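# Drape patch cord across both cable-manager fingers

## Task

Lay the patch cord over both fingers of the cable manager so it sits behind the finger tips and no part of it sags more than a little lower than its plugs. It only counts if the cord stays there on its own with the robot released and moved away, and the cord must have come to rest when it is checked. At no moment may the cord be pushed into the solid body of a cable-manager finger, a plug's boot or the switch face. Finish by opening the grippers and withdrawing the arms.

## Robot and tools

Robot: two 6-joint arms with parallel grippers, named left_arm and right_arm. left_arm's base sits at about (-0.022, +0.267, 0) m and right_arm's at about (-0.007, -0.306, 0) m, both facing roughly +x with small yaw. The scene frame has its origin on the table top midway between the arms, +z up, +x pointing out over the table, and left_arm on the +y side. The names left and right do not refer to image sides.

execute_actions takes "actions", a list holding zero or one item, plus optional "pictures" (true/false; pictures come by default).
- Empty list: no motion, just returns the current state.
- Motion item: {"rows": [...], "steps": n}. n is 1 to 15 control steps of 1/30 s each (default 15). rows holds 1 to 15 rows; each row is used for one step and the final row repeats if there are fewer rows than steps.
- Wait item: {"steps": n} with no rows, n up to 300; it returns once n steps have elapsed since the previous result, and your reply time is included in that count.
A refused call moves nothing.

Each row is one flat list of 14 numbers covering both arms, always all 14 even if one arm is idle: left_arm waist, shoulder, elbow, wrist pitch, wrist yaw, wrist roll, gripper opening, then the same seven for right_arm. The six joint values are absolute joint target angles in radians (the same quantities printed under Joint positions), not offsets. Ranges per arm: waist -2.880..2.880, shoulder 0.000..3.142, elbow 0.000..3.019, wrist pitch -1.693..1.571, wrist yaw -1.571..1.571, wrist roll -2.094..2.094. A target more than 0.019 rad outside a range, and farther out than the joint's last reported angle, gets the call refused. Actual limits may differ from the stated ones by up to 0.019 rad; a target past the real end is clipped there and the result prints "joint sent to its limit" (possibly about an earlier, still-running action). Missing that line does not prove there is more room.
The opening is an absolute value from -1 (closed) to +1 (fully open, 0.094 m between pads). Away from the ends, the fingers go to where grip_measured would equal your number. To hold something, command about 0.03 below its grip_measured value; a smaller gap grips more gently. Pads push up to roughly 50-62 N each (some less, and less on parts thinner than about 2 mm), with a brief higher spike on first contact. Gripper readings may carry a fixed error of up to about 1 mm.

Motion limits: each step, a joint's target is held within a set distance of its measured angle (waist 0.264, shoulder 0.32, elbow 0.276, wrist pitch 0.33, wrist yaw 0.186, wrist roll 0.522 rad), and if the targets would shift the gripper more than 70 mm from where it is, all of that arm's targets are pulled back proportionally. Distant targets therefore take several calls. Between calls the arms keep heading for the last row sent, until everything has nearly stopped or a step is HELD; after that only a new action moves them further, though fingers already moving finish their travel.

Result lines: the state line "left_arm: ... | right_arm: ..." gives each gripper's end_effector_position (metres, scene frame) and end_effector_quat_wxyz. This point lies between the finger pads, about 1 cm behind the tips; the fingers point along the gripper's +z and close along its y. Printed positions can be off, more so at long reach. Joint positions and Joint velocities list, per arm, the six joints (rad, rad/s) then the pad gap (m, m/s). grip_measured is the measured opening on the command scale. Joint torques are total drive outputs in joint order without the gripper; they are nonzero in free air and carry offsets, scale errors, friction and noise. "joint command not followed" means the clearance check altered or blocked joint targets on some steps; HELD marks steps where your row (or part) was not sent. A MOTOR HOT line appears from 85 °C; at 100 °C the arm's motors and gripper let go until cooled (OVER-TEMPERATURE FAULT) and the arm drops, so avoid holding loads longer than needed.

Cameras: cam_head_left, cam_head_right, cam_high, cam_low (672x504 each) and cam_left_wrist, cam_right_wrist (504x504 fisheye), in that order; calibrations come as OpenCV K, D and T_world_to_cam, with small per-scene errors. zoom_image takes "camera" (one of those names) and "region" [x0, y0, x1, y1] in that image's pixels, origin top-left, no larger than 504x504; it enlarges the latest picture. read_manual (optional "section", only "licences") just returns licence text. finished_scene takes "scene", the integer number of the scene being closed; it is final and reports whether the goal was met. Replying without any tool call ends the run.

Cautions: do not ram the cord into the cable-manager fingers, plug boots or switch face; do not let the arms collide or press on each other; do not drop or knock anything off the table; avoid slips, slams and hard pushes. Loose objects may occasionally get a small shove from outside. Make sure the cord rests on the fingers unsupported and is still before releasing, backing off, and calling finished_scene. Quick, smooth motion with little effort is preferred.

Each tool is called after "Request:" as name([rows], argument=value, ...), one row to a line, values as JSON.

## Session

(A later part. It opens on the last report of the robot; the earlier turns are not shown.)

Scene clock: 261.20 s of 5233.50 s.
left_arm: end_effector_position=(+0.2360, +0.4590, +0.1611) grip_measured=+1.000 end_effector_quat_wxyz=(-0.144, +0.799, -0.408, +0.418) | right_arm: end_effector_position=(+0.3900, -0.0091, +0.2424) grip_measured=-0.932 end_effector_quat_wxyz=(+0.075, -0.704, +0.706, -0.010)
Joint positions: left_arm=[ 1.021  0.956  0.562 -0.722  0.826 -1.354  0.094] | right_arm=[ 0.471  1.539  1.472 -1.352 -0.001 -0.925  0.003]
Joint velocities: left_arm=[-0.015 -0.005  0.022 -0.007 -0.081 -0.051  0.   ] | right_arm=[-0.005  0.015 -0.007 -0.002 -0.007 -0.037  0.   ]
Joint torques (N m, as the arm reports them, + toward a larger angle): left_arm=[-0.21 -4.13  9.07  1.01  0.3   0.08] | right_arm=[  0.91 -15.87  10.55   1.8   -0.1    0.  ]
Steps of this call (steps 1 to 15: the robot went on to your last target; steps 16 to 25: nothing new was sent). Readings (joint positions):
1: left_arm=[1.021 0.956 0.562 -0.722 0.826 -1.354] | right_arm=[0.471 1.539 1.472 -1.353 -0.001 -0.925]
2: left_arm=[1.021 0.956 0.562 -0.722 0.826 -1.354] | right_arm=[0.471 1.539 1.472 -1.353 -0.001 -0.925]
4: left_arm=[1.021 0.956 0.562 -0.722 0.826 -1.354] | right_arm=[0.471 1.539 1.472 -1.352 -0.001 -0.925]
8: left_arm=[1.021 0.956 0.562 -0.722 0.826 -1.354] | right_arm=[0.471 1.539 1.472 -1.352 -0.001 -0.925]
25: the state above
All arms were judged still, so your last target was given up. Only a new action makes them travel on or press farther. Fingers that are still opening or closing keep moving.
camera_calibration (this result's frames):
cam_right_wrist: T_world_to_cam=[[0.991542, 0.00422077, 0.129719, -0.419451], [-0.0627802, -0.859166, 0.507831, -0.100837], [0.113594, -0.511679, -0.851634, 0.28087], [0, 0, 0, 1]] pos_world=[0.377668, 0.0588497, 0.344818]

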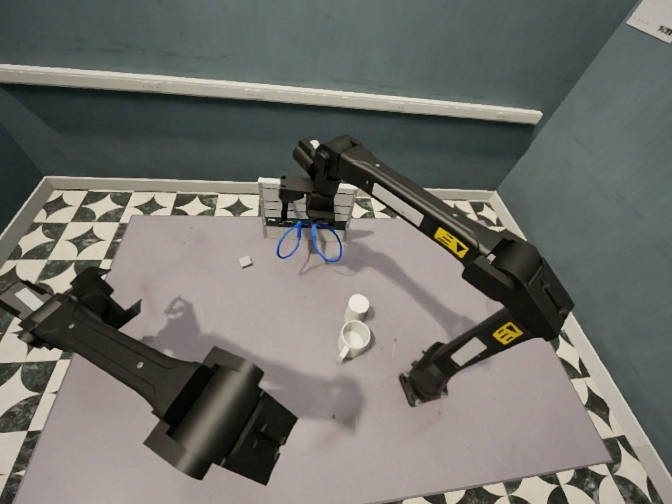

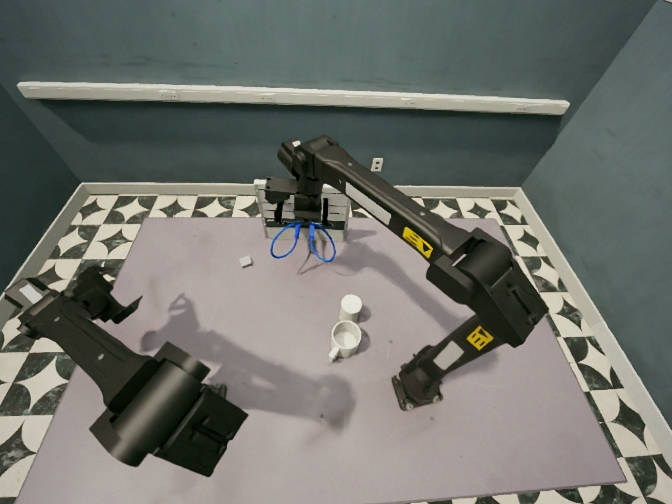

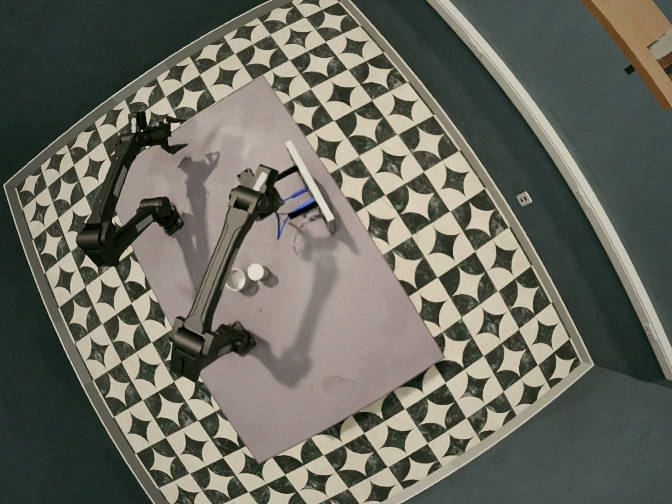

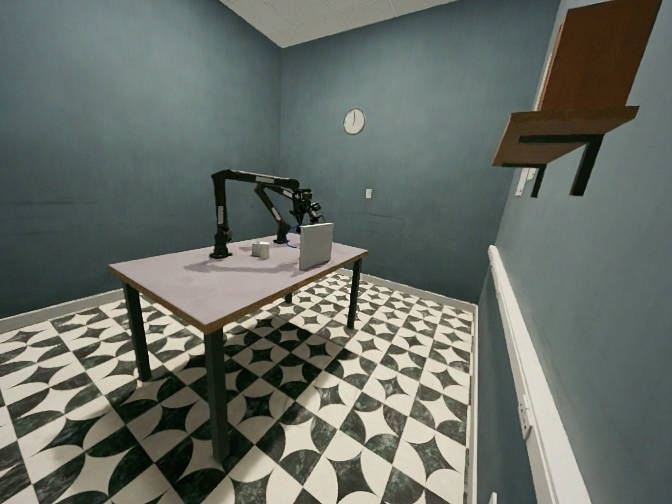

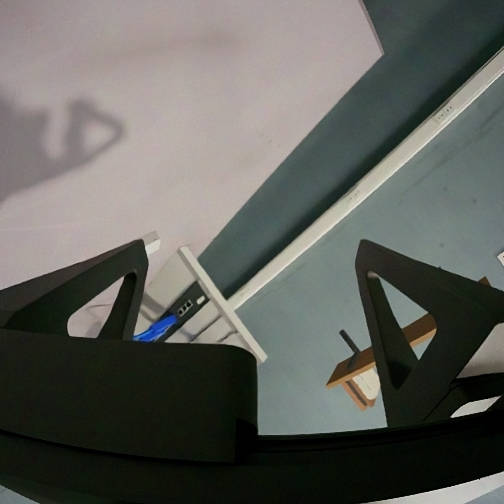

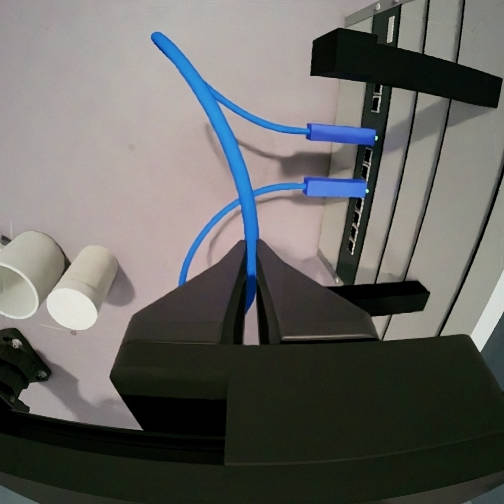

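Request:
execute_actions([
  {"rows":[[1.021,0.956,0.562,-0.722,0.826,-1.354,1,0.50,1.52,1.44,-1.33,0,-0.90,-0.95],[1.021,0.956,0.562,-0.722,0.826,-1.354,1,0.52,1.51,1.41,-1.32,0,-0.88,-0.95],[1.021,0.956,0.562,-0.722,0.826,-1.354,1,0.54,1.50,1.38,-1.31,0,-0.86,-0.95],[1.021,0.956,0.562,-0.722,0.826,-1.354,1,0.56,1.49,1.35,-1.30,0,-0.84,-0.95],[1.021,0.956,0.562,-0.722,0.826,-1.354,1,0.58,1.48,1.32,-1.29,0,-0.82,-0.95],[1.021,0.956,0.562,-0.722,0.826,-1.354,1,0.60,1.475,1.29,-1.28,0,-0.80,-0.95],[1.021,0.956,0.562,-0.722,0.826,-1.354,1,0.62,1.47,1.26,-1.27,0,-0.78,-0.95],[1.021,0.956,0.562,-0.722,0.826,-1.354,1,0.64,1.47,1.23,-1.265,0,-0.76,-0.95],[1.021,0.956,0.562,-0.722,0.826,-1.354,1,0.655,1.47,1.195,-1.26,0,-0.74,-0.95]],"steps":15},
], pictures=false)

Request:
execute_actions([
  {"rows":[[0.2,1.2,0.9,-1.1,0,-0.9,0,0.67,1.48,1.17,-1.23,0,-0.73,-0.95],[0.2,1.2,0.9,-1.1,0,-0.9,0,0.68,1.49,1.145,-1.20,0,-0.72,-0.95],[0.2,1.2,0.9,-1.1,0,-0.9,0,0.69,1.50,1.12,-1.17,0,-0.71,-0.95],[0.2,1.2,0.9,-1.1,0,-0.9,0,0.70,1.51,1.10,-1.14,0,-0.70,-0.95],[0.2,1.2,0.9,-1.1,0,-0.9,0,0.71,1.52,1.08,-1.11,0,-0.69,-0.95],[0.2,1.2,0.9,-1.1,0,-0.9,0,0.72,1.53,1.055,-1.08,0,-0.68,-0.95],[0.2,1.2,0.9,-1.1,0,-0.9,0,0.73,1.54,1.03,-1.05,0,-0.67,-0.95],[0.2,1.2,0.9,-1.1,0,-0.9,0,0.74,1.55,1.01,-1.02,0,-0.66,-0.95],[0.2,1.2,0.9,-1.1,0,-0.9,0,0.75,1.56,0.99,-0.99,0,-0.65,-0.95],[0.2,1.2,0.9,-1.1,0,-0.9,0,0.76,1.565,0.965,-0.96,0,-0.64,-0.95],[0.2,1.2,0.9,-1.1,0,-0.9,0,0.77,1.57,0.94,-0.93,0,-0.63,-0.95],[0.2,1.2,0.9,-1.1,0,-0.9,0,0.78,1.575,0.92,-0.90,0,-0.62,-0.95],[0.2,1.2,0.9,-1.1,0,-0.9,0,0.79,1.58,0.90,-0.88,0,-0.61,-0.95],[0.2,1.2,0.9,-1.1,0,-0.9,0,0.80,1.585,0.885,-0.86,0,-0.60,-0.95],[0.2,1.2,0.9,-1.1,0,-0.9,0,0.812,1.59,0.872,-0.84,0,-0.59,-0.95]],"steps":15},
], pictures=false)

Request:
execute_actions([
  {"steps":30},
], pictures=false)

Request:
execute_actions([
  {"rows":[[0.2,1.2,0.9,-1.1,0,-0.9,0,0.812,1.59,0.872,-0.84,0,-0.59,0]],"steps":10},
], pictures=false)

Request:
execute_actions([
  {"rows":[[0.2,1.2,0.9,-1.1,0,-0.9,0,0.812,1.35,1.05,-1.2,0,-0.59,0]],"steps":15},
], pictures=false)

Request:
execute_actions([
  {"rows":[[0.2,1.2,0.9,-1.1,0,-0.9,0,0.3,1.3,1.05,-1.3,0,1.0,0]],"steps":15},
], pictures=false)

Request:
execute_actions([
  {"steps":30},
])

Request:
zoom_image(camera="cam_head_left", region=[230,160,410,340])

Scene clock: 333.73 s of 5233.50 s.
left_arm: end_effector_position=(+0.2360, +0.4590, +0.1611) grip_measured=+1.000 end_effector_quat_wxyz=(-0.144, +0.799, -0.408, +0.418) | right_arm: end_effector_position=(+0.2693, +0.0085, +0.1560) grip_measured=-0.932 end_effector_quat_wxyz=(-0.006, -0.724, +0.689, +0.001)
Joint positions: left_arm=[ 1.021  0.956  0.562 -0.722  0.826 -1.354  0.094] | right_arm=[ 0.678  1.484  1.187 -1.286 -0.002 -0.77   0.003]
Joint velocities: left_arm=[ 0.005 -0.015 -0.037 -0.002  0.007 -0.037  0.   ] | right_arm=[-0.103 -0.015  0.022  0.085 -0.007  0.139 -0.001]
Joint torques (N m, as the arm reports them, + toward a larger angle): left_arm=[-0.47 -4.19  9.14  1.    0.31  0.07] | right_arm=[ -0.82 -14.36  10.44   1.23  -0.02   0.09]
Steps of this call (steps 1 to 540: nothing new was sent; then 54.03 s passed at rest; steps 541 to 555: all 15 steps of this action). Readings (joint positions):
541: left_arm=[1.021 0.956 0.562 -0.722 0.826 -1.354] | right_arm=[0.473 1.539 1.469 -1.351 -0.001 -0.923]
542: left_arm=[1.021 0.956 0.562 -0.722 0.826 -1.354] | right_arm=[0.477 1.536 1.460 -1.345 -0.001 -0.916]
544: left_arm=[1.021 0.956 0.562 -0.722 0.826 -1.354] | right_arm=[0.498 1.522 1.418 -1.328 -0.000 -0.896]
548: left_arm=[1.021 0.956 0.562 -0.722 0.826 -1.354] | right_arm=[0.589 1.489 1.293 -1.297 -0.000 -0.837]
555: the state above

Scene clock: 334.23 s of 5233.50 s.
left_arm: end_effector_position=(+0.3228, +0.3265, +0.1401) grip_measured=+0.002 end_effector_quat_wxyz=(+0.069, -0.523, +0.849, -0.032) | right_arm: end_effector_position=(+0.2141, +0.0124, +0.0219) grip_measured=-0.932 end_effector_quat_wxyz=(-0.006, -0.719, +0.695, -0.000)
Joint positions: left_arm=[ 0.152  1.211  0.875 -1.084  0.01  -0.93   0.047] | right_arm=[ 0.792  1.582  0.901 -0.901 -0.002 -0.641  0.003]
Joint velocities: left_arm=[ 0.073 -0.083 -0.002 -0.042 -0.125  0.11   0.   ] | right_arm=[ 0.288  0.23  -0.554  0.589  0.022  0.227  0.   ]
Joint torques (N m, as the arm reports them, + toward a larger angle): left_arm=[ 3.78 -8.06 10.85  0.03 -0.29  0.16] | right_arm=[  0.81 -12.15   8.25   1.35  -0.03   0.1 ]
Steps of this call (steps 1 to 15: all 15 steps of this action). Readings (joint positions):
1: left_arm=[0.998 0.975 0.589 -0.789 0.736 -1.290] | right_arm=[0.676 1.483 1.186 -1.277 -0.002 -0.765]
2: left_arm=[0.947 1.021 0.642 -0.889 0.643 -1.227] | right_arm=[0.674 1.483 1.182 -1.260 -0.002 -0.758]
4: left_arm=[0.813 1.127 0.754 -0.998 0.471 -1.134] | right_arm=[0.677 1.483 1.156 -1.207 -0.002 -0.742]
8: left_arm=[0.498 1.223 0.872 -1.054 0.089 -1.011] | right_arm=[0.708 1.499 1.065 -1.092 -0.002 -0.707]
15: the state above

Scene clock: 335.23 s of 5233.50 s.
left_arm: end_effector_position=(+0.3192, +0.3416, +0.1417) grip_measured=+0.002 end_effector_quat_wxyz=(+0.072, -0.533, +0.843, -0.027) | right_arm: end_effector_position=(+0.2045, +0.0120, +0.0089) grip_measured=-0.932 end_effector_quat_wxyz=(-0.005, -0.712, +0.702, -0.002)
Joint positions: left_arm=[ 0.193  1.206  0.875 -1.086  0.002 -0.911  0.047] | right_arm=[ 0.814  1.594  0.871 -0.859  0.001 -0.6    0.003]
Joint velocities: left_arm=[ 0.005  0.005 -0.017 -0.007  0.051 -0.051 -0.001] | right_arm=[-0.024 -0.005  0.002 -0.007  0.007  0.022  0.   ]
Joint torques (N m, as the arm reports them, + toward a larger angle): left_arm=[ 0.27 -7.74 10.88  0.13 -0.2   0.12] | right_arm=[  0.82 -12.33   7.82   1.58  -0.12   0.15]
Steps of this call (steps 1 to 30: the robot went on to your last target). Readings (joint positions):
1: left_arm=[0.158 1.208 0.875 -1.085 0.007 -0.926] | right_arm=[0.801 1.590 0.885 -0.886 -0.002 -0.633]
2: left_arm=[0.167 1.207 0.875 -1.086 0.005 -0.923] | right_arm=[0.809 1.596 0.874 -0.878 -0.002 -0.626]
4: left_arm=[0.184 1.206 0.875 -1.086 0.003 -0.918] | right_arm=[0.814 1.594 0.871 -0.866 0.001 -0.617]
8: left_arm=[0.193 1.206 0.875 -1.086 0.002 -0.914] | right_arm=[0.814 1.594 0.871 -0.859 0.001 -0.607]
30: the state above
All arms were judged still, so your last target was given up. Only a new action makes them travel on or press farther. Fingers that are still opening or closing keep moving.

Scene clock: 335.57 s of 5233.50 s.
left_arm: end_effector_position=(+0.3192, +0.3416, +0.1417) grip_measured=+0.002 end_effector_quat_wxyz=(+0.072, -0.533, +0.843, -0.027) | right_arm: end_effector_position=(+0.2044, +0.0121, +0.0089) grip_measured=-0.002 end_effector_quat_wxyz=(-0.005, -0.712, +0.702, -0.002)
Joint positions: left_arm=[ 0.193  1.206  0.875 -1.086  0.002 -0.911  0.047] | right_arm=[ 0.814  1.594  0.871 -0.859  0.001 -0.6    0.047]
Joint velocities: left_arm=[ 0.005 -0.024 -0.012 -0.012 -0.037  0.007  0.001] | right_arm=[ 0.005 -0.005  0.007  0.007  0.037  0.007 -0.001]
Joint torques (N m, as the arm reports them, + toward a larger angle): left_arm=[ 0.12 -8.04 10.86  0.11 -0.21  0.12] | right_arm=[  0.77 -11.84   7.95   1.37  -0.18   0.12]
Steps of this call (steps 1 to 10: all 10 steps of this action). Readings (joint positions):
1: left_arm=[0.193 1.206 0.875 -1.086 0.002 -0.911] | right_arm=[0.814 1.594 0.871 -0.859 0.001 -0.600]
2: left_arm=[0.193 1.206 0.875 -1.086 0.002 -0.911] | right_arm=[0.814 1.594 0.871 -0.859 0.001 -0.600]
4: left_arm=[0.193 1.206 0.875 -1.086 0.002 -0.911] | right_arm=[0.814 1.594 0.871 -0.859 0.001 -0.600]
8: left_arm=[0.193 1.206 0.875 -1.086 0.002 -0.911] | right_arm=[0.814 1.594 0.871 -0.859 0.001 -0.600]
10: the state above

Scene clock: 336.07 s of 5233.50 s.
left_arm: end_effector_position=(+0.3192, +0.3416, +0.1417) grip_measured=+0.002 end_effector_quat_wxyz=(+0.072, -0.533, +0.843, -0.027) | right_arm: end_effector_position=(+0.2032, +0.0100, +0.1509) grip_measured=-0.002 end_effector_quat_wxyz=(+0.038, -0.712, +0.701, +0.007)
Joint positions: left_arm=[ 0.193  1.206  0.875 -1.086  0.002 -0.91   0.047] | right_arm=[ 0.814  1.331  1.015 -1.179  0.001 -0.6    0.047]
Joint velocities: left_arm=[-0.005  0.005  0.007 -0.007 -0.007  0.022 -0.   ] | right_arm=[-0.015 -0.044  0.071 -0.012  0.022 -0.022 -0.   ]
Joint torques (N m, as the arm reports them, + toward a larger angle): left_arm=[ 0.17 -7.57 10.9   0.17 -0.2   0.11] | right_arm=[ 0.24 -8.15 12.29 -0.05 -0.1   0.16]
Steps of this call (steps 1 to 15: all 15 steps of this action). Readings (joint positions):
1: left_arm=[0.193 1.206 0.875 -1.086 0.002 -0.911] | right_arm=[0.814 1.589 0.876 -0.887 0.001 -0.600]
2: left_arm=[0.193 1.206 0.875 -1.086 0.002 -0.911] | right_arm=[0.814 1.578 0.881 -0.936 0.001 -0.600]
4: left_arm=[0.193 1.206 0.875 -1.086 0.002 -0.911] | right_arm=[0.814 1.535 0.889 -1.017 0.001 -0.600]
8: left_arm=[0.193 1.206 0.875 -1.086 0.002 -0.910] | right_arm=[0.814 1.428 0.926 -1.129 0.001 -0.600]
15: the state above

Scene clock: 336.57 s of 5233.50 s.
left_arm: end_effector_position=(+0.3192, +0.3416, +0.1417) grip_measured=+0.002 end_effector_quat_wxyz=(+0.072, -0.533, +0.843, -0.027) | right_arm: end_effector_position=(+0.3137, -0.1563, +0.1532) grip_measured=-0.001 end_effector_quat_wxyz=(-0.007, +0.110, +0.994, -0.006)
Joint positions: left_arm=[ 0.193  1.206  0.875 -1.086  0.002 -0.91   0.047] | right_arm=[ 0.268  1.322  1.016 -1.283  0.004  0.66   0.047]
Joint velocities: left_arm=[-0.005 -0.015 -0.017 -0.017 -0.037 -0.037 -0.   ] | right_arm=[ 0.347 -0.054  0.017 -0.012 -0.007  2.234  0.001]
Joint torques (N m, as the arm reports them, + toward a larger angle): left_arm=[ 0.34 -7.72 10.9   0.14 -0.19  0.11] | right_arm=[  2.3  -11.38  12.53   0.07  -0.07   0.09]
Steps of this call (steps 1 to 15: all 15 steps of this action). Readings (joint positions):
1: left_arm=[0.193 1.206 0.875 -1.086 0.002 -0.910] | right_arm=[0.800 1.329 1.016 -1.190 -0.006 -0.544]
2: left_arm=[0.193 1.206 0.875 -1.086 0.002 -0.910] | right_arm=[0.769 1.329 1.016 -1.211 -0.007 -0.476]
4: left_arm=[0.193 1.206 0.875 -1.086 0.002 -0.910] | right_arm=[0.664 1.329 1.016 -1.241 -0.007 -0.340]
8: left_arm=[0.193 1.206 0.875 -1.086 0.002 -0.910] | right_arm=[0.399 1.328 1.016 -1.265 -0.003 -0.027]
15: the state above

Scene clock: 337.57 s of 5233.50 s.
left_arm: end_effector_position=(+0.3192, +0.3416, +0.1417) grip_measured=+0.002 end_effector_quat_wxyz=(+0.072, -0.533, +0.843, -0.027) | right_arm: end_effector_position=(+0.3078, -0.1449, +0.1546) grip_measured=-0.001 end_effector_quat_wxyz=(-0.005, +0.254, +0.967, -0.005)
Joint positions: left_arm=[ 0.193  1.206  0.875 -1.086  0.002 -0.91   0.047] | right_arm=[ 0.303  1.318  1.016 -1.284  0.001  0.989  0.047]
Joint velocities: left_arm=[-0.015  0.005 -0.022  0.007  0.007 -0.007  0.   ] | right_arm=[-0.015 -0.005 -0.002  0.027 -0.051  0.081  0.001]
Joint torques (N m, as the arm reports them, + toward a larger angle): left_arm=[ 0.42 -7.87 10.91  0.08 -0.21  0.12] | right_arm=[  0.43 -10.94  12.42  -0.03   0.01   0.15]
Steps of this call (steps 1 to 30: the robot went on to your last target). Readings (joint positions):
1: left_arm=[0.193 1.206 0.875 -1.086 0.002 -0.910] | right_arm=[0.280 1.321 1.016 -1.283 0.003 0.726]
2: left_arm=[0.193 1.206 0.875 -1.086 0.002 -0.910] | right_arm=[0.290 1.320 1.016 -1.284 0.002 0.779]
4: left_arm=[0.193 1.206 0.875 -1.086 0.002 -0.910] | right_arm=[0.301 1.318 1.016 -1.284 0.001 0.855]
8: left_arm=[0.193 1.206 0.875 -1.086 0.002 -0.910] | right_arm=[0.303 1.318 1.016 -1.284 0.001 0.935]
30: the state above
camera_calibration (this result's frames):
cam_left_wrist: T_world_to_cam=[[0.894007, -0.431701, 0.119942, -0.154635], [-0.428966, -0.74738, 0.507357, 0.326913], [-0.129384, -0.505032, -0.853348, 0.457973], [0, 0, 0, 1]] pos_world=[0.337734, 0.408863, 0.243496]
cam_right_wrist: T_world_to_cam=[[-0.480578, -0.876686, 0.0216216, 0.0161318], [-0.699322, 0.397995, 0.593757, 0.186726], [-0.529144, 0.270226, -0.804354, 0.449807], [0, 0, 0, 1]] pos_world=[0.376347, -0.181723, 0.250585]

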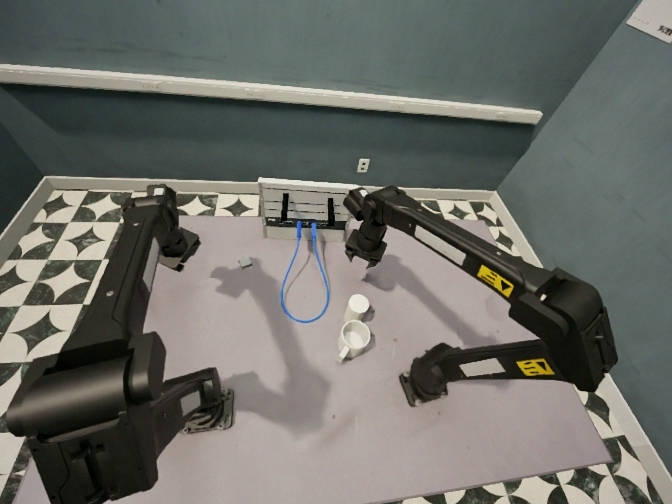

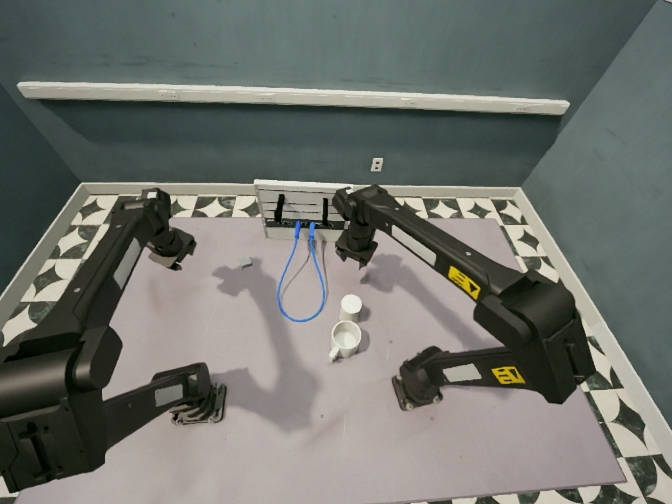

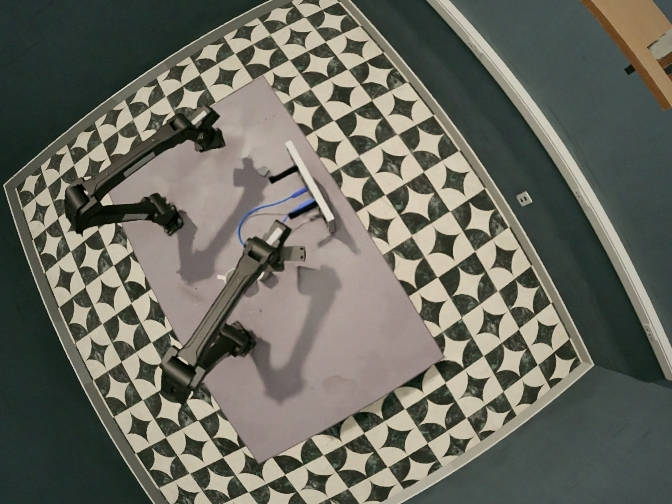

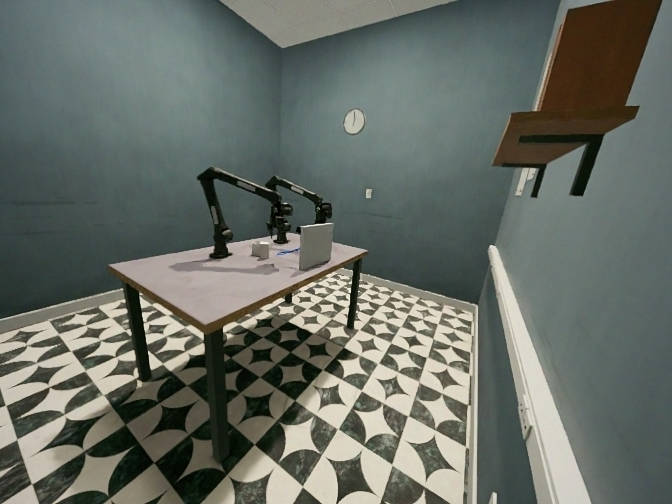

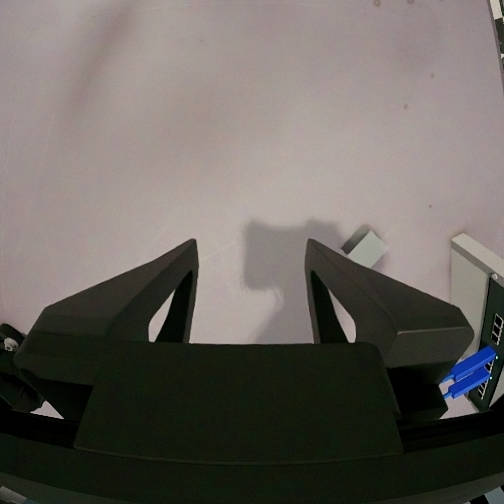

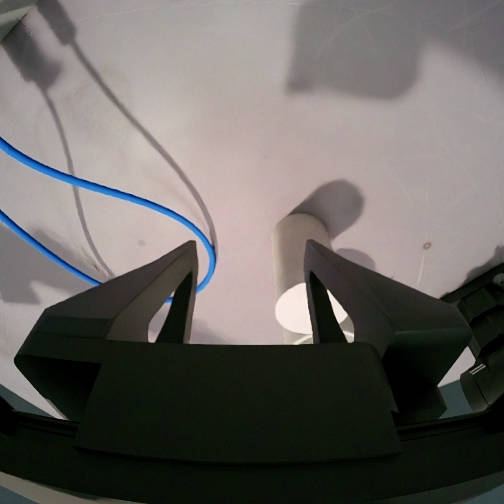

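Region (230, 160, 410, 340) of cam_head_left's 672x504 image, scaled by 2.800, with more detail than that image has.

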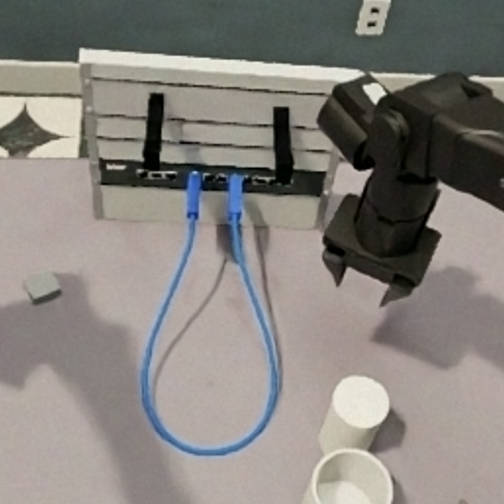

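Request:
execute_actions([
  {"rows":[[-0.624,1.2,0.9,-1.2,0,-0.9,0,0.57,1.32,1.02,-1.28,0,1.05,0]],"steps":15},
], pictures=false)

Request:
execute_actions([
  {"steps":15},
], pictures=false)

Request:
execute_actions([
  {"rows":[[-0.624,1.375,0.80,-0.975,0,-0.9,0,0.57,1.43,0.85,-0.975,0,1.05,0]],"steps":15},
], pictures=false)

Request:
execute_actions([
  {"steps":20},
])

Scene clock: 353.23 s of 5233.50 s.
left_arm: end_effector_position=(+0.2714, +0.1208, +0.1396) grip_measured=+0.002 end_effector_quat_wxyz=(+0.025, -0.223, +0.974, -0.022) | right_arm: end_effector_position=(+0.2537, -0.0670, +0.1546) grip_measured=-0.001 end_effector_quat_wxyz=(-0.005, +0.147, +0.989, -0.006)
Joint positions: left_arm=[-0.485  1.205  0.875 -1.173  0.003 -0.91   0.047] | right_arm=[ 0.571  1.318  1.016 -1.284 -0.001  1.037  0.047]
Joint velocities: left_arm=[ 0.611 -0.005  0.012  0.007 -0.022  0.007  0.001] | right_arm=[-0.083 -0.015  0.007 -0.002  0.066  0.007 -0.   ]
Joint torques (N m, as the arm reports them, + toward a larger angle): left_arm=[ 1.63 -7.11  8.81  0.49 -0.29  0.03] | right_arm=[ 1.19 -9.88  9.9   0.87  0.09  0.14]
A step of this action was HELD (marked below), so the robot has no last target. An arm can still carry out its HELD step.
Steps of this call (steps 1 to 15: the robot went on to your last target; steps 16 to 90: nothing new was sent; then 12.17 s passed at rest; steps 91 to 105: all 15 steps of this action). Readings (joint positions):
91: left_arm=[0.178 1.206 0.875 -1.101 -0.005 -0.910] | right_arm=[0.318 1.318 1.016 -1.284 0.007 0.996]
92: left_arm=[0.141 1.205 0.875 -1.123 -0.007 -0.910] | right_arm=[0.353 1.318 1.016 -1.284 0.009 1.004]
94: left_arm=[0.022 1.205 0.875 -1.155 -0.007 -0.910] | right_arm=[0.463 1.318 1.016 -1.284 0.006 1.016]
98: left_arm=[-0.273 1.205 0.875 -1.172 -0.004 -0.910] | right_arm=[0.611 1.318 1.016 -1.284 -0.005 1.028]
101: left_arm=[-0.487 1.205 0.875 -1.173 0.005 -0.910] | right_arm=[0.600 1.318 1.016 -1.284 -0.004 1.033] HELD
102: left_arm=[-0.516 1.205 0.875 -1.173 0.006 -0.910] | right_arm=[0.590 1.318 1.016 -1.284 -0.003 1.034] HELD
103: left_arm=[-0.518 1.205 0.875 -1.173 0.006 -0.910] | right_arm=[0.582 1.318 1.016 -1.284 -0.002 1.035] HELD
104: left_arm=[-0.504 1.205 0.875 -1.173 0.005 -0.910] | right_arm=[0.575 1.318 1.016 -1.284 -0.002 1.036] HELD
105: the state above HELD
joint command not followed: on one or more control steps a check withheld the commanded joint targets of the left arm, and it was not sent them on those steps. On the call's last step the targets were still withheld.
cause: the commanded joint targets would bring a part of the robot too close to another arm (this arm's wrist (the part past joint 4) and the other arm's wrist (the part past joint 4)); next, command targets that bring no part of the robot closer to that arm.

Scene clock: 353.73 s of 5233.50 s.
left_arm: end_effector_position=(+0.2798, +0.1388, +0.1396) grip_measured=+0.002 end_effector_quat_wxyz=(+0.028, -0.251, +0.967, -0.020) | right_arm: end_effector_position=(+0.2541, -0.0675, +0.1546) grip_measured=-0.001 end_effector_quat_wxyz=(-0.005, +0.149, +0.989, -0.006)
Joint positions: left_arm=[-0.427  1.205  0.875 -1.173 -0.002 -0.91   0.047] | right_arm=[ 0.569  1.318  1.016 -1.284 -0.001  1.039  0.047]
Joint velocities: left_arm=[-0.005  0.005 -0.012  0.002 -0.022  0.022 -0.   ] | right_arm=[-0.015 -0.015 -0.002 -0.027 -0.022  0.037 -0.   ]
Joint torques (N m, as the arm reports them, + toward a larger angle): left_arm=[-0.34 -7.67  8.8   0.54 -0.17  0.03] | right_arm=[ 0.27 -9.64 10.13  0.61  0.11  0.17]
Steps of this call (steps 1 to 15: nothing new was sent). Readings (joint positions):
1: left_arm=[-0.464 1.205 0.875 -1.173 0.001 -0.910] | right_arm=[0.569 1.318 1.016 -1.284 -0.001 1.038]
2: left_arm=[-0.447 1.205 0.875 -1.173 -0.001 -0.910] | right_arm=[0.569 1.318 1.016 -1.284 -0.001 1.038]
4: left_arm=[-0.428 1.205 0.875 -1.173 -0.002 -0.910] | right_arm=[0.569 1.318 1.016 -1.284 -0.001 1.039]
8: left_arm=[-0.427 1.205 0.875 -1.173 -0.002 -0.910] | right_arm=[0.569 1.318 1.016 -1.284 -0.001 1.039]
15: the state above

Scene clock: 354.23 s of 5233.50 s.
left_arm: end_effector_position=(+0.2816, +0.1262, +0.1315) grip_measured=+0.002 end_effector_quat_wxyz=(+0.032, -0.236, +0.971, -0.025) | right_arm: end_effector_position=(+0.2541, -0.0676, +0.0590) grip_measured=-0.001 end_effector_quat_wxyz=(-0.004, +0.149, +0.989, -0.004)
Joint positions: left_arm=[-0.458  1.224  0.868 -1.134 -0.001 -0.91   0.047] | right_arm=[ 0.569  1.434  0.851 -0.999 -0.001  1.04   0.047]
Joint velocities: left_arm=[ 0.005 -0.024 -0.017 -0.007 -0.037 -0.007  0.   ] | right_arm=[-0.015  0.142 -0.061  0.027 -0.066 -0.022 -0.   ]
Joint torques (N m, as the arm reports them, + toward a larger angle): left_arm=[ 0.65 -7.09  9.03 -0.1  -0.18  0.03] | right_arm=[  0.96 -11.4    8.58   1.4    0.11   0.2 ]
A step of this action was HELD (marked below), so the robot has no last target. An arm can still carry out its HELD step.
Steps of this call (steps 1 to 15: all 15 steps of this action). Readings (joint positions):
1: left_arm=[-0.428 1.206 0.875 -1.171 -0.002 -0.910] | right_arm=[0.569 1.320 0.999 -1.240 -0.001 1.040]
2: left_arm=[-0.433 1.209 0.873 -1.161 -0.002 -0.910] | right_arm=[0.569 1.321 0.973 -1.167 -0.001 1.040]
3: left_arm=[-0.445 1.218 0.870 -1.142 -0.003 -0.910] | right_arm=[0.569 1.329 0.959 -1.144 -0.001 1.040] HELD
4: left_arm=[-0.456 1.225 0.869 -1.134 -0.001 -0.910] | right_arm=[0.569 1.341 0.951 -1.144 -0.001 1.040] HELD
5: left_arm=[-0.460 1.231 0.868 -1.134 -0.001 -0.910] | right_arm=[0.569 1.349 0.946 -1.141 -0.001 1.040] HELD
6: left_arm=[-0.460 1.232 0.868 -1.134 -0.001 -0.910] | right_arm=[0.569 1.354 0.940 -1.129 -0.001 1.040] HELD
7: left_arm=[-0.459 1.231 0.868 -1.134 -0.001 -0.910] | right_arm=[0.569 1.358 0.931 -1.108 -0.001 1.040] HELD
8: left_arm=[-0.458 1.229 0.868 -1.134 -0.001 -0.910] | right_arm=[0.569 1.363 0.920 -1.083 -0.001 1.040] HELD
9: left_arm=[-0.458 1.227 0.868 -1.134 -0.001 -0.910] | right_arm=[0.569 1.371 0.905 -1.056 -0.001 1.040] HELD
10: left_arm=[-0.458 1.225 0.868 -1.134 -0.001 -0.910] | right_arm=[0.569 1.381 0.891 -1.031 -0.001 1.040] HELD
11: left_arm=[-0.458 1.224 0.868 -1.134 -0.001 -0.910] | right_arm=[0.569 1.393 0.878 -1.015 -0.001 1.040] HELD
12: left_arm=[-0.458 1.224 0.868 -1.134 -0.001 -0.910] | right_arm=[0.569 1.406 0.867 -1.006 -0.001 1.040] HELD
13: left_arm=[-0.458 1.224 0.868 -1.134 -0.001 -0.910] | right_arm=[0.569 1.418 0.860 -1.002 -0.001 1.040] HELD
14: left_arm=[-0.458 1.224 0.868 -1.134 -0.001 -0.910] | right_arm=[0.569 1.427 0.854 -1.000 -0.001 1.040] HELD
15: the state above HELD
joint command not followed: on one or more control steps a check withheld the commanded joint targets of the left arm, and it was not sent them on those steps. On the call's last step the targets were still withheld.
cause: the commanded joint targets would bring a part of the robot too close to another arm (this arm's wrist (the part past joint 4) and the other arm's wrist (the part past joint 4), along the way the arms are being sent); next, command targets that bring no part of the robot closer to that arm.
joint command not followed: on one or more control steps a check withheld the commanded joint targets of the right arm, and it was not sent them on those steps.
cause: the commanded joint targets would bring a part of the robot too close to another arm (this arm's wrist (the part past joint 4) and the other arm's wrist (the part past joint 4)); next, command targets that bring no part of the robot closer to that arm.

Scene clock: 354.90 s of 5233.50 s.
left_arm: end_effector_position=(+0.2816, +0.1262, +0.1315) grip_measured=+0.002 end_effector_quat_wxyz=(+0.032, -0.236, +0.971, -0.025) | right_arm: end_effector_position=(+0.2546, -0.0671, +0.0575) grip_measured=-0.001 end_effector_quat_wxyz=(-0.003, +0.149, +0.989, -0.003)
Joint positions: left_arm=[-0.458  1.224  0.868 -1.134 -0.001 -0.91   0.047] | right_arm=[ 0.569  1.437  0.85  -0.993 -0.001  1.04   0.047]
Joint velocities: left_arm=[-0.005 -0.005 -0.002 -0.002  0.066  0.037  0.   ] | right_arm=[-0.015 -0.015  0.012  0.012  0.081 -0.007 -0.   ]
Joint torques (N m, as the arm reports them, + toward a larger angle): left_arm=[ 0.83 -7.82  8.74  0.21 -0.2   0.01] | right_arm=[  0.7  -10.85   8.28   1.37   0.13   0.19]
Steps of this call (steps 1 to 20: nothing new was sent). Readings (joint positions):
1: left_arm=[-0.458 1.224 0.868 -1.134 -0.001 -0.910] | right_arm=[0.569 1.437 0.850 -0.998 -0.001 1.040]
2: left_arm=[-0.458 1.224 0.868 -1.134 -0.001 -0.910] | right_arm=[0.569 1.437 0.850 -0.997 -0.001 1.040]
4: left_arm=[-0.458 1.224 0.868 -1.134 -0.001 -0.910] | right_arm=[0.569 1.437 0.850 -0.994 -0.001 1.040]
8: left_arm=[-0.458 1.224 0.868 -1.134 -0.001 -0.910] | right_arm=[0.569 1.437 0.850 -0.993 -0.001 1.040]
20: the state above
camera_calibration (this result's frames):
cam_left_wrist: T_world_to_cam=[[0.45531, -0.888305, 0.0600507, -0.0236996], [-0.759474, -0.352306, 0.546882, 0.192968], [-0.464642, -0.294608, -0.835054, 0.401069], [0, 0, 0, 1]] pos_world=[0.343699, 0.16509, 0.230807]
cam_right_wrist: T_world_to_cam=[[-0.282417, -0.959165, 0.0155895, 0.00525228], [-0.770243, 0.236418, 0.592311, 0.183507], [-0.57181, 0.155271, -0.805559, 0.325732], [0, 0, 0, 1]] pos_world=[0.329084, -0.0889231, 0.153621]

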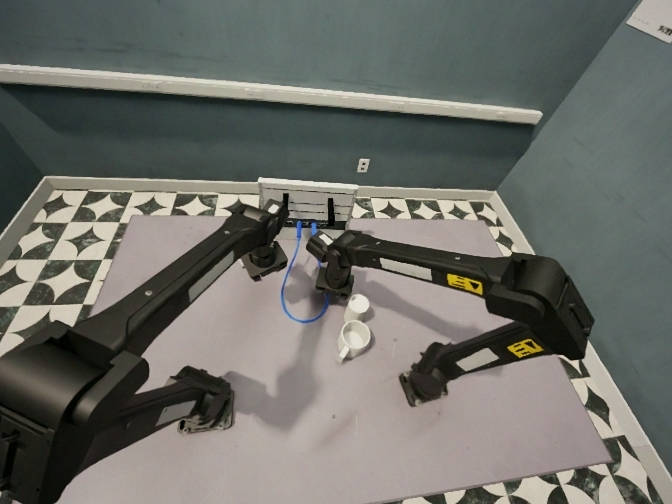

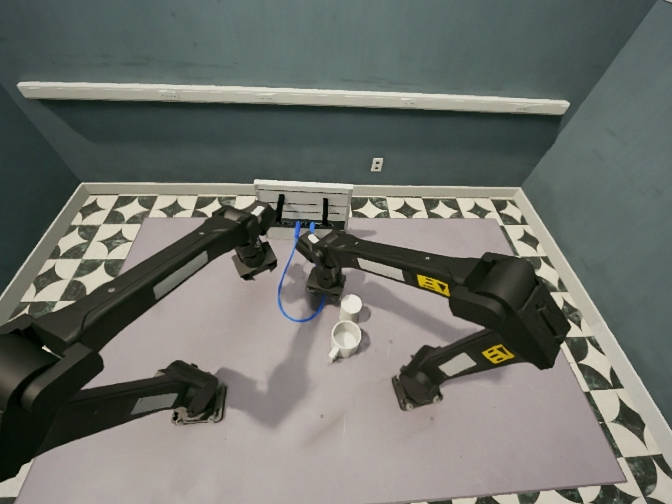

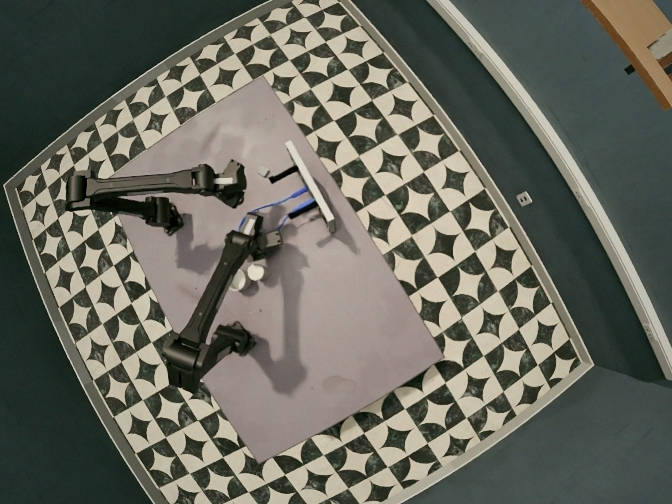

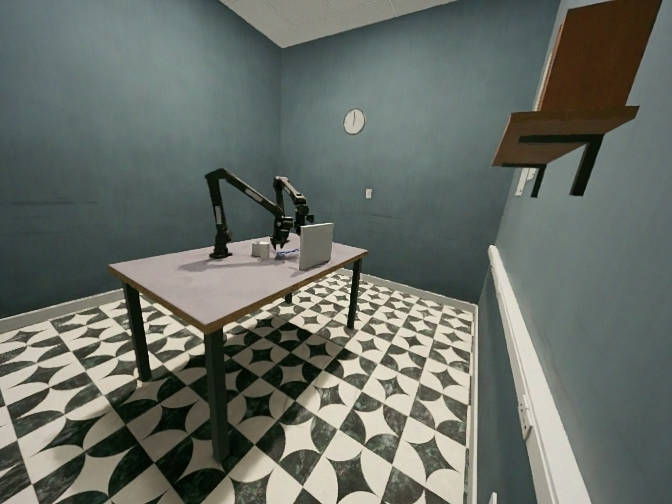

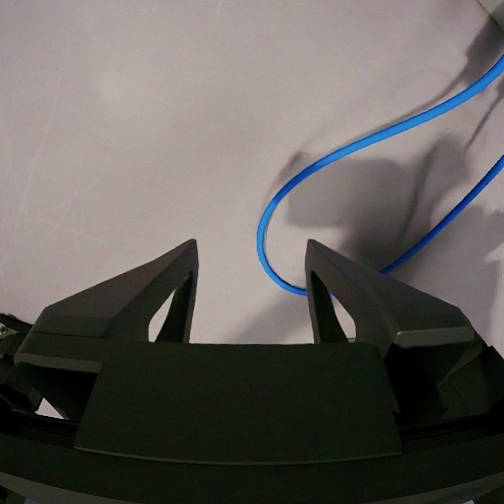

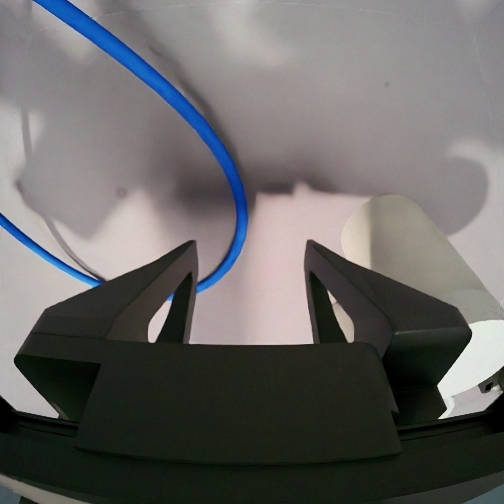

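Request:
execute_actions([
  {"rows":[[-0.40,1.24,0.625,-0.68,0,-0.915,-0.3,0.576,1.305,0.675,-0.67,0,1.07,-0.3]],"steps":15},
], pictures=false)

Request:
execute_actions([
  {"steps":15},
], pictures=false)

Request:
execute_actions([
  {"rows":[[-0.45,1.24,0.625,-0.68,0,-0.915,-0.3,0.576,1.305,0.675,-0.67,0,1.07,-0.3],[-0.50,1.24,0.625,-0.68,0,-0.915,-0.3,0.576,1.305,0.675,-0.67,0,1.07,-0.3],[-0.55,1.24,0.625,-0.68,0,-0.915,-0.3,0.576,1.305,0.675,-0.67,0,1.07,-0.3],[-0.59,1.24,0.625,-0.68,0,-0.915,-0.3,0.576,1.305,0.675,-0.67,0,1.07,-0.3],[-0.624,1.24,0.625,-0.68,0,-0.915,-0.3,0.576,1.305,0.675,-0.67,0,1.07,-0.3]],"steps":15},
], pictures=false)

Request:
execute_actions([
  {"steps":15},
])

Scene clock: 393.43 s of 5233.50 s.
left_arm: end_effector_position=(+0.2902, +0.1369, +0.0659) grip_measured=-0.298 end_effector_quat_wxyz=(+0.095, -0.253, +0.960, -0.072) | right_arm: end_effector_position=(+0.2547, -0.0669, +0.0480) grip_measured=-0.298 end_effector_quat_wxyz=(+0.075, +0.157, +0.980, +0.095)
Joint positions: left_arm=[-0.419  1.226  0.659 -0.765 -0.001 -0.91   0.033] | right_arm=[ 0.569  1.306  0.67  -0.692 -0.001  1.059  0.033]
Joint velocities: left_arm=[ 0.063  0.015 -0.315  0.862 -0.022  0.007  0.   ] | right_arm=[ 0.005  0.005  0.002  0.002 -0.007 -0.066  0.   ]
Joint torques (N m, as the arm reports them, + toward a larger angle): left_arm=[ 0.61 -5.51  7.39  0.84 -0.1   0.  ] | right_arm=[ 1.24 -9.01  8.84  1.92  0.06  0.08]
Steps of this call (steps 1 to 90: nothing new was sent; then 35.03 s passed at rest; steps 91 to 105: all 15 steps of this action). Readings (joint positions):
91: left_arm=[-0.458 1.224 0.867 -1.133 -0.001 -0.910] | right_arm=[0.569 1.425 0.823 -0.923 -0.001 1.043]
92: left_arm=[-0.458 1.223 0.861 -1.123 -0.001 -0.910] | right_arm=[0.569 1.400 0.778 -0.821 -0.001 1.045]
94: left_arm=[-0.453 1.222 0.835 -1.080 -0.001 -0.910] | right_arm=[0.569 1.346 0.703 -0.733 -0.001 1.051]
98: left_arm=[-0.439 1.222 0.756 -0.973 -0.001 -0.910] | right_arm=[0.569 1.307 0.670 -0.705 -0.001 1.057]
105: the state above

Scene clock: 393.93 s of 5233.50 s.
left_arm: end_effector_position=(+0.2933, +0.1379, +0.0572) grip_measured=-0.298 end_effector_quat_wxyz=(+0.108, -0.255, +0.957, -0.081) | right_arm: end_effector_position=(+0.2547, -0.0669, +0.0480) grip_measured=-0.298 end_effector_quat_wxyz=(+0.075, +0.157, +0.980, +0.095)
Joint positions: left_arm=[-0.413  1.232  0.63  -0.698 -0.001 -0.91   0.033] | right_arm=[ 0.569  1.306  0.67  -0.692 -0.001  1.059  0.033]
Joint velocities: left_arm=[-0.005  0.005 -0.002 -0.017  0.037  0.037 -0.002] | right_arm=[ 0.015 -0.005 -0.002  0.017  0.037 -0.007 -0.   ]
Joint torques (N m, as the arm reports them, + toward a larger angle): left_arm=[ 0.84 -6.87  7.61  1.58 -0.1   0.  ] | right_arm=[ 1.1  -7.77  8.84  1.77  0.13  0.14]
Steps of this call (steps 1 to 15: the robot went on to your last target). Readings (joint positions):
1: left_arm=[-0.417 1.227 0.648 -0.739 -0.001 -0.910] | right_arm=[0.569 1.306 0.670 -0.692 -0.001 1.059]
2: left_arm=[-0.415 1.228 0.640 -0.722 -0.001 -0.910] | right_arm=[0.569 1.306 0.670 -0.692 -0.001 1.059]
4: left_arm=[-0.413 1.230 0.631 -0.708 -0.001 -0.910] | right_arm=[0.569 1.306 0.670 -0.692 -0.001 1.059]
8: left_arm=[-0.413 1.232 0.630 -0.699 -0.001 -0.910] | right_arm=[0.569 1.306 0.670 -0.692 -0.001 1.059]
15: the state above

Scene clock: 394.43 s of 5233.50 s.
left_arm: end_effector_position=(+0.2568, +0.0702, +0.0574) grip_measured=-0.298 end_effector_quat_wxyz=(+0.098, -0.146, +0.980, -0.095) | right_arm: end_effector_position=(+0.2547, -0.0669, +0.0480) grip_measured=-0.298 end_effector_quat_wxyz=(+0.075, +0.157, +0.980, +0.095)
Joint positions: left_arm=[-0.638  1.232  0.63  -0.695  0.001 -0.91   0.033] | right_arm=[ 0.569  1.306  0.67  -0.692 -0.001  1.06   0.033]
Joint velocities: left_arm=[-0.005 -0.015 -0.012 -0.002 -0.022  0.007  0.   ] | right_arm=[-0.005  0.005 -0.007 -0.002  0.007 -0.007 -0.   ]
Joint torques (N m, as the arm reports them, + toward a larger angle): left_arm=[ 0.81 -6.58  7.67  1.4  -0.17  0.  ] | right_arm=[ 1.52 -8.69  9.09  1.95  0.07  0.13]
Steps of this call (steps 1 to 15: all 15 steps of this action). Readings (joint positions):
1: left_arm=[-0.415 1.232 0.630 -0.698 -0.001 -0.910] | right_arm=[0.569 1.306 0.670 -0.692 -0.001 1.059]
2: left_arm=[-0.423 1.232 0.630 -0.698 -0.002 -0.910] | right_arm=[0.569 1.306 0.670 -0.692 -0.001 1.060]
4: left_arm=[-0.476 1.232 0.630 -0.698 -0.002 -0.910] | right_arm=[0.569 1.306 0.670 -0.692 -0.001 1.060]
8: left_arm=[-0.623 1.232 0.630 -0.695 0.001 -0.910] | right_arm=[0.569 1.306 0.670 -0.692 -0.001 1.060]
15: the state above

Scene clock: 394.93 s of 5233.50 s.
left_arm: end_effector_position=(+0.2568, +0.0702, +0.0574) grip_measured=-0.298 end_effector_quat_wxyz=(+0.098, -0.146, +0.980, -0.095) | right_arm: end_effector_position=(+0.2547, -0.0669, +0.0480) grip_measured=-0.298 end_effector_quat_wxyz=(+0.075, +0.157, +0.980, +0.095)
Joint positions: left_arm=[-0.638  1.232  0.63  -0.695  0.001 -0.91   0.033] | right_arm=[ 0.569  1.306  0.67  -0.692 -0.001  1.06   0.033]
Joint velocities: left_arm=[-0.024 -0.024  0.012 -0.002  0.037 -0.022  0.   ] | right_arm=[-0.015  0.005  0.002 -0.012 -0.007 -0.022 -0.   ]
Joint torques (N m, as the arm reports them, + toward a larger angle): left_arm=[ 0.83 -6.29  7.71  1.44 -0.18  0.02] | right_arm=[ 0.72 -7.46  8.95  2.18  0.12  0.13]
Steps of this call (steps 1 to 15: the robot went on to your last target). Readings (joint positions):
1: left_arm=[-0.638 1.232 0.630 -0.695 0.001 -0.910] | right_arm=[0.569 1.306 0.670 -0.692 -0.001 1.060]
2: left_arm=[-0.638 1.232 0.630 -0.695 0.001 -0.910] | right_arm=[0.569 1.306 0.670 -0.692 -0.001 1.060]
4: left_arm=[-0.638 1.232 0.630 -0.695 0.001 -0.910] | right_arm=[0.569 1.306 0.670 -0.692 -0.001 1.060]
8: left_arm=[-0.638 1.232 0.630 -0.695 0.001 -0.910] | right_arm=[0.569 1.306 0.670 -0.692 -0.001 1.060]
15: the state above
All arms were judged still, so your last target was given up. Only a new action makes them travel on or press farther. Fingers that are still opening or closing keep moving.
camera_calibration (this result's frames):
cam_left_wrist: T_world_to_cam=[[0.267784, -0.939915, 0.211782, -0.014642], [-0.887515, -0.15509, 0.433895, 0.220462], [-0.374979, -0.30415, -0.875719, 0.291129], [0, 0, 0, 1]] pos_world=[0.308751, 0.108976, 0.162391]
cam_right_wrist: T_world_to_cam=[[-0.283773, -0.937704, -0.200459, 0.0177615], [-0.865216, 0.160272, 0.475093, 0.213787], [-0.413369, 0.308259, -0.856798, 0.290461], [0, 0, 0, 1]] pos_world=[0.31008, -0.107146, 0.150859]

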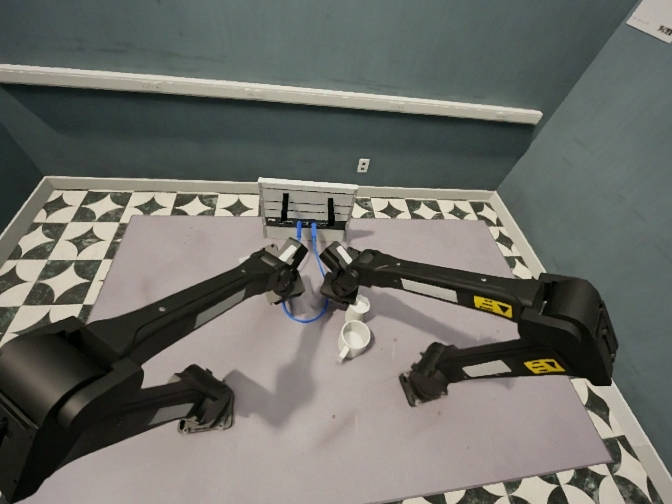

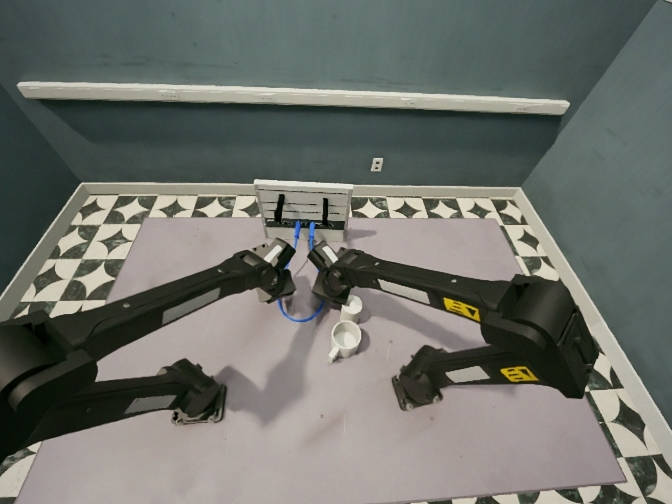

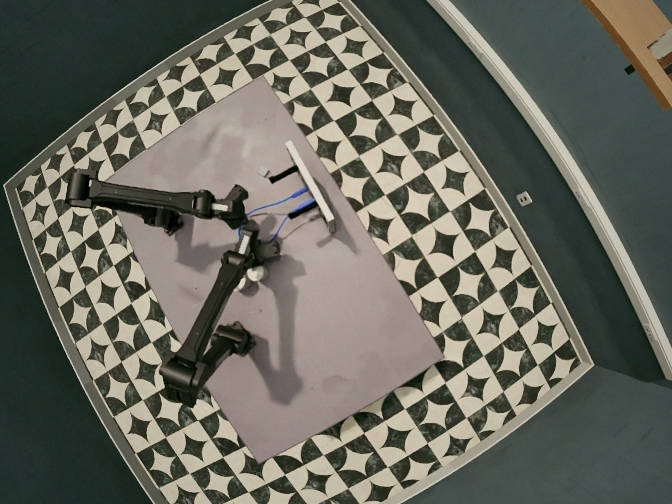

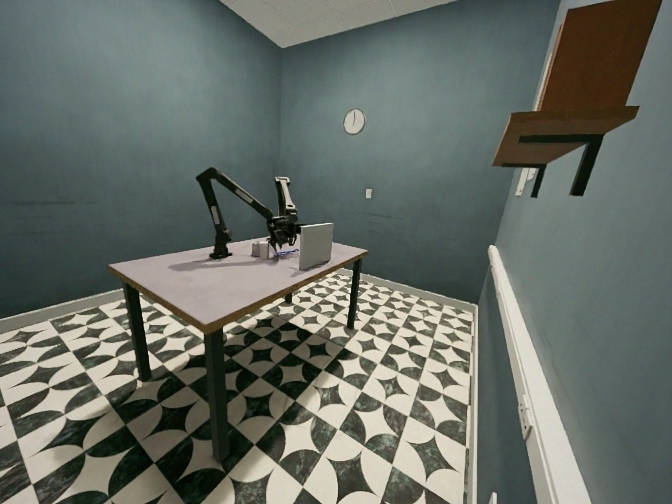

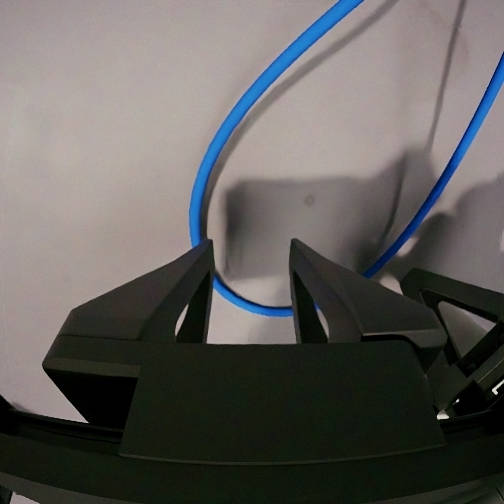

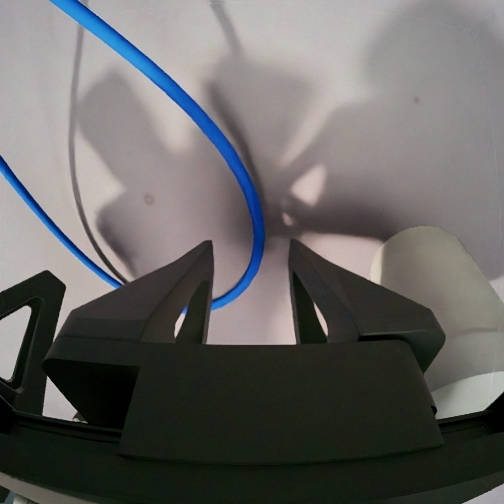

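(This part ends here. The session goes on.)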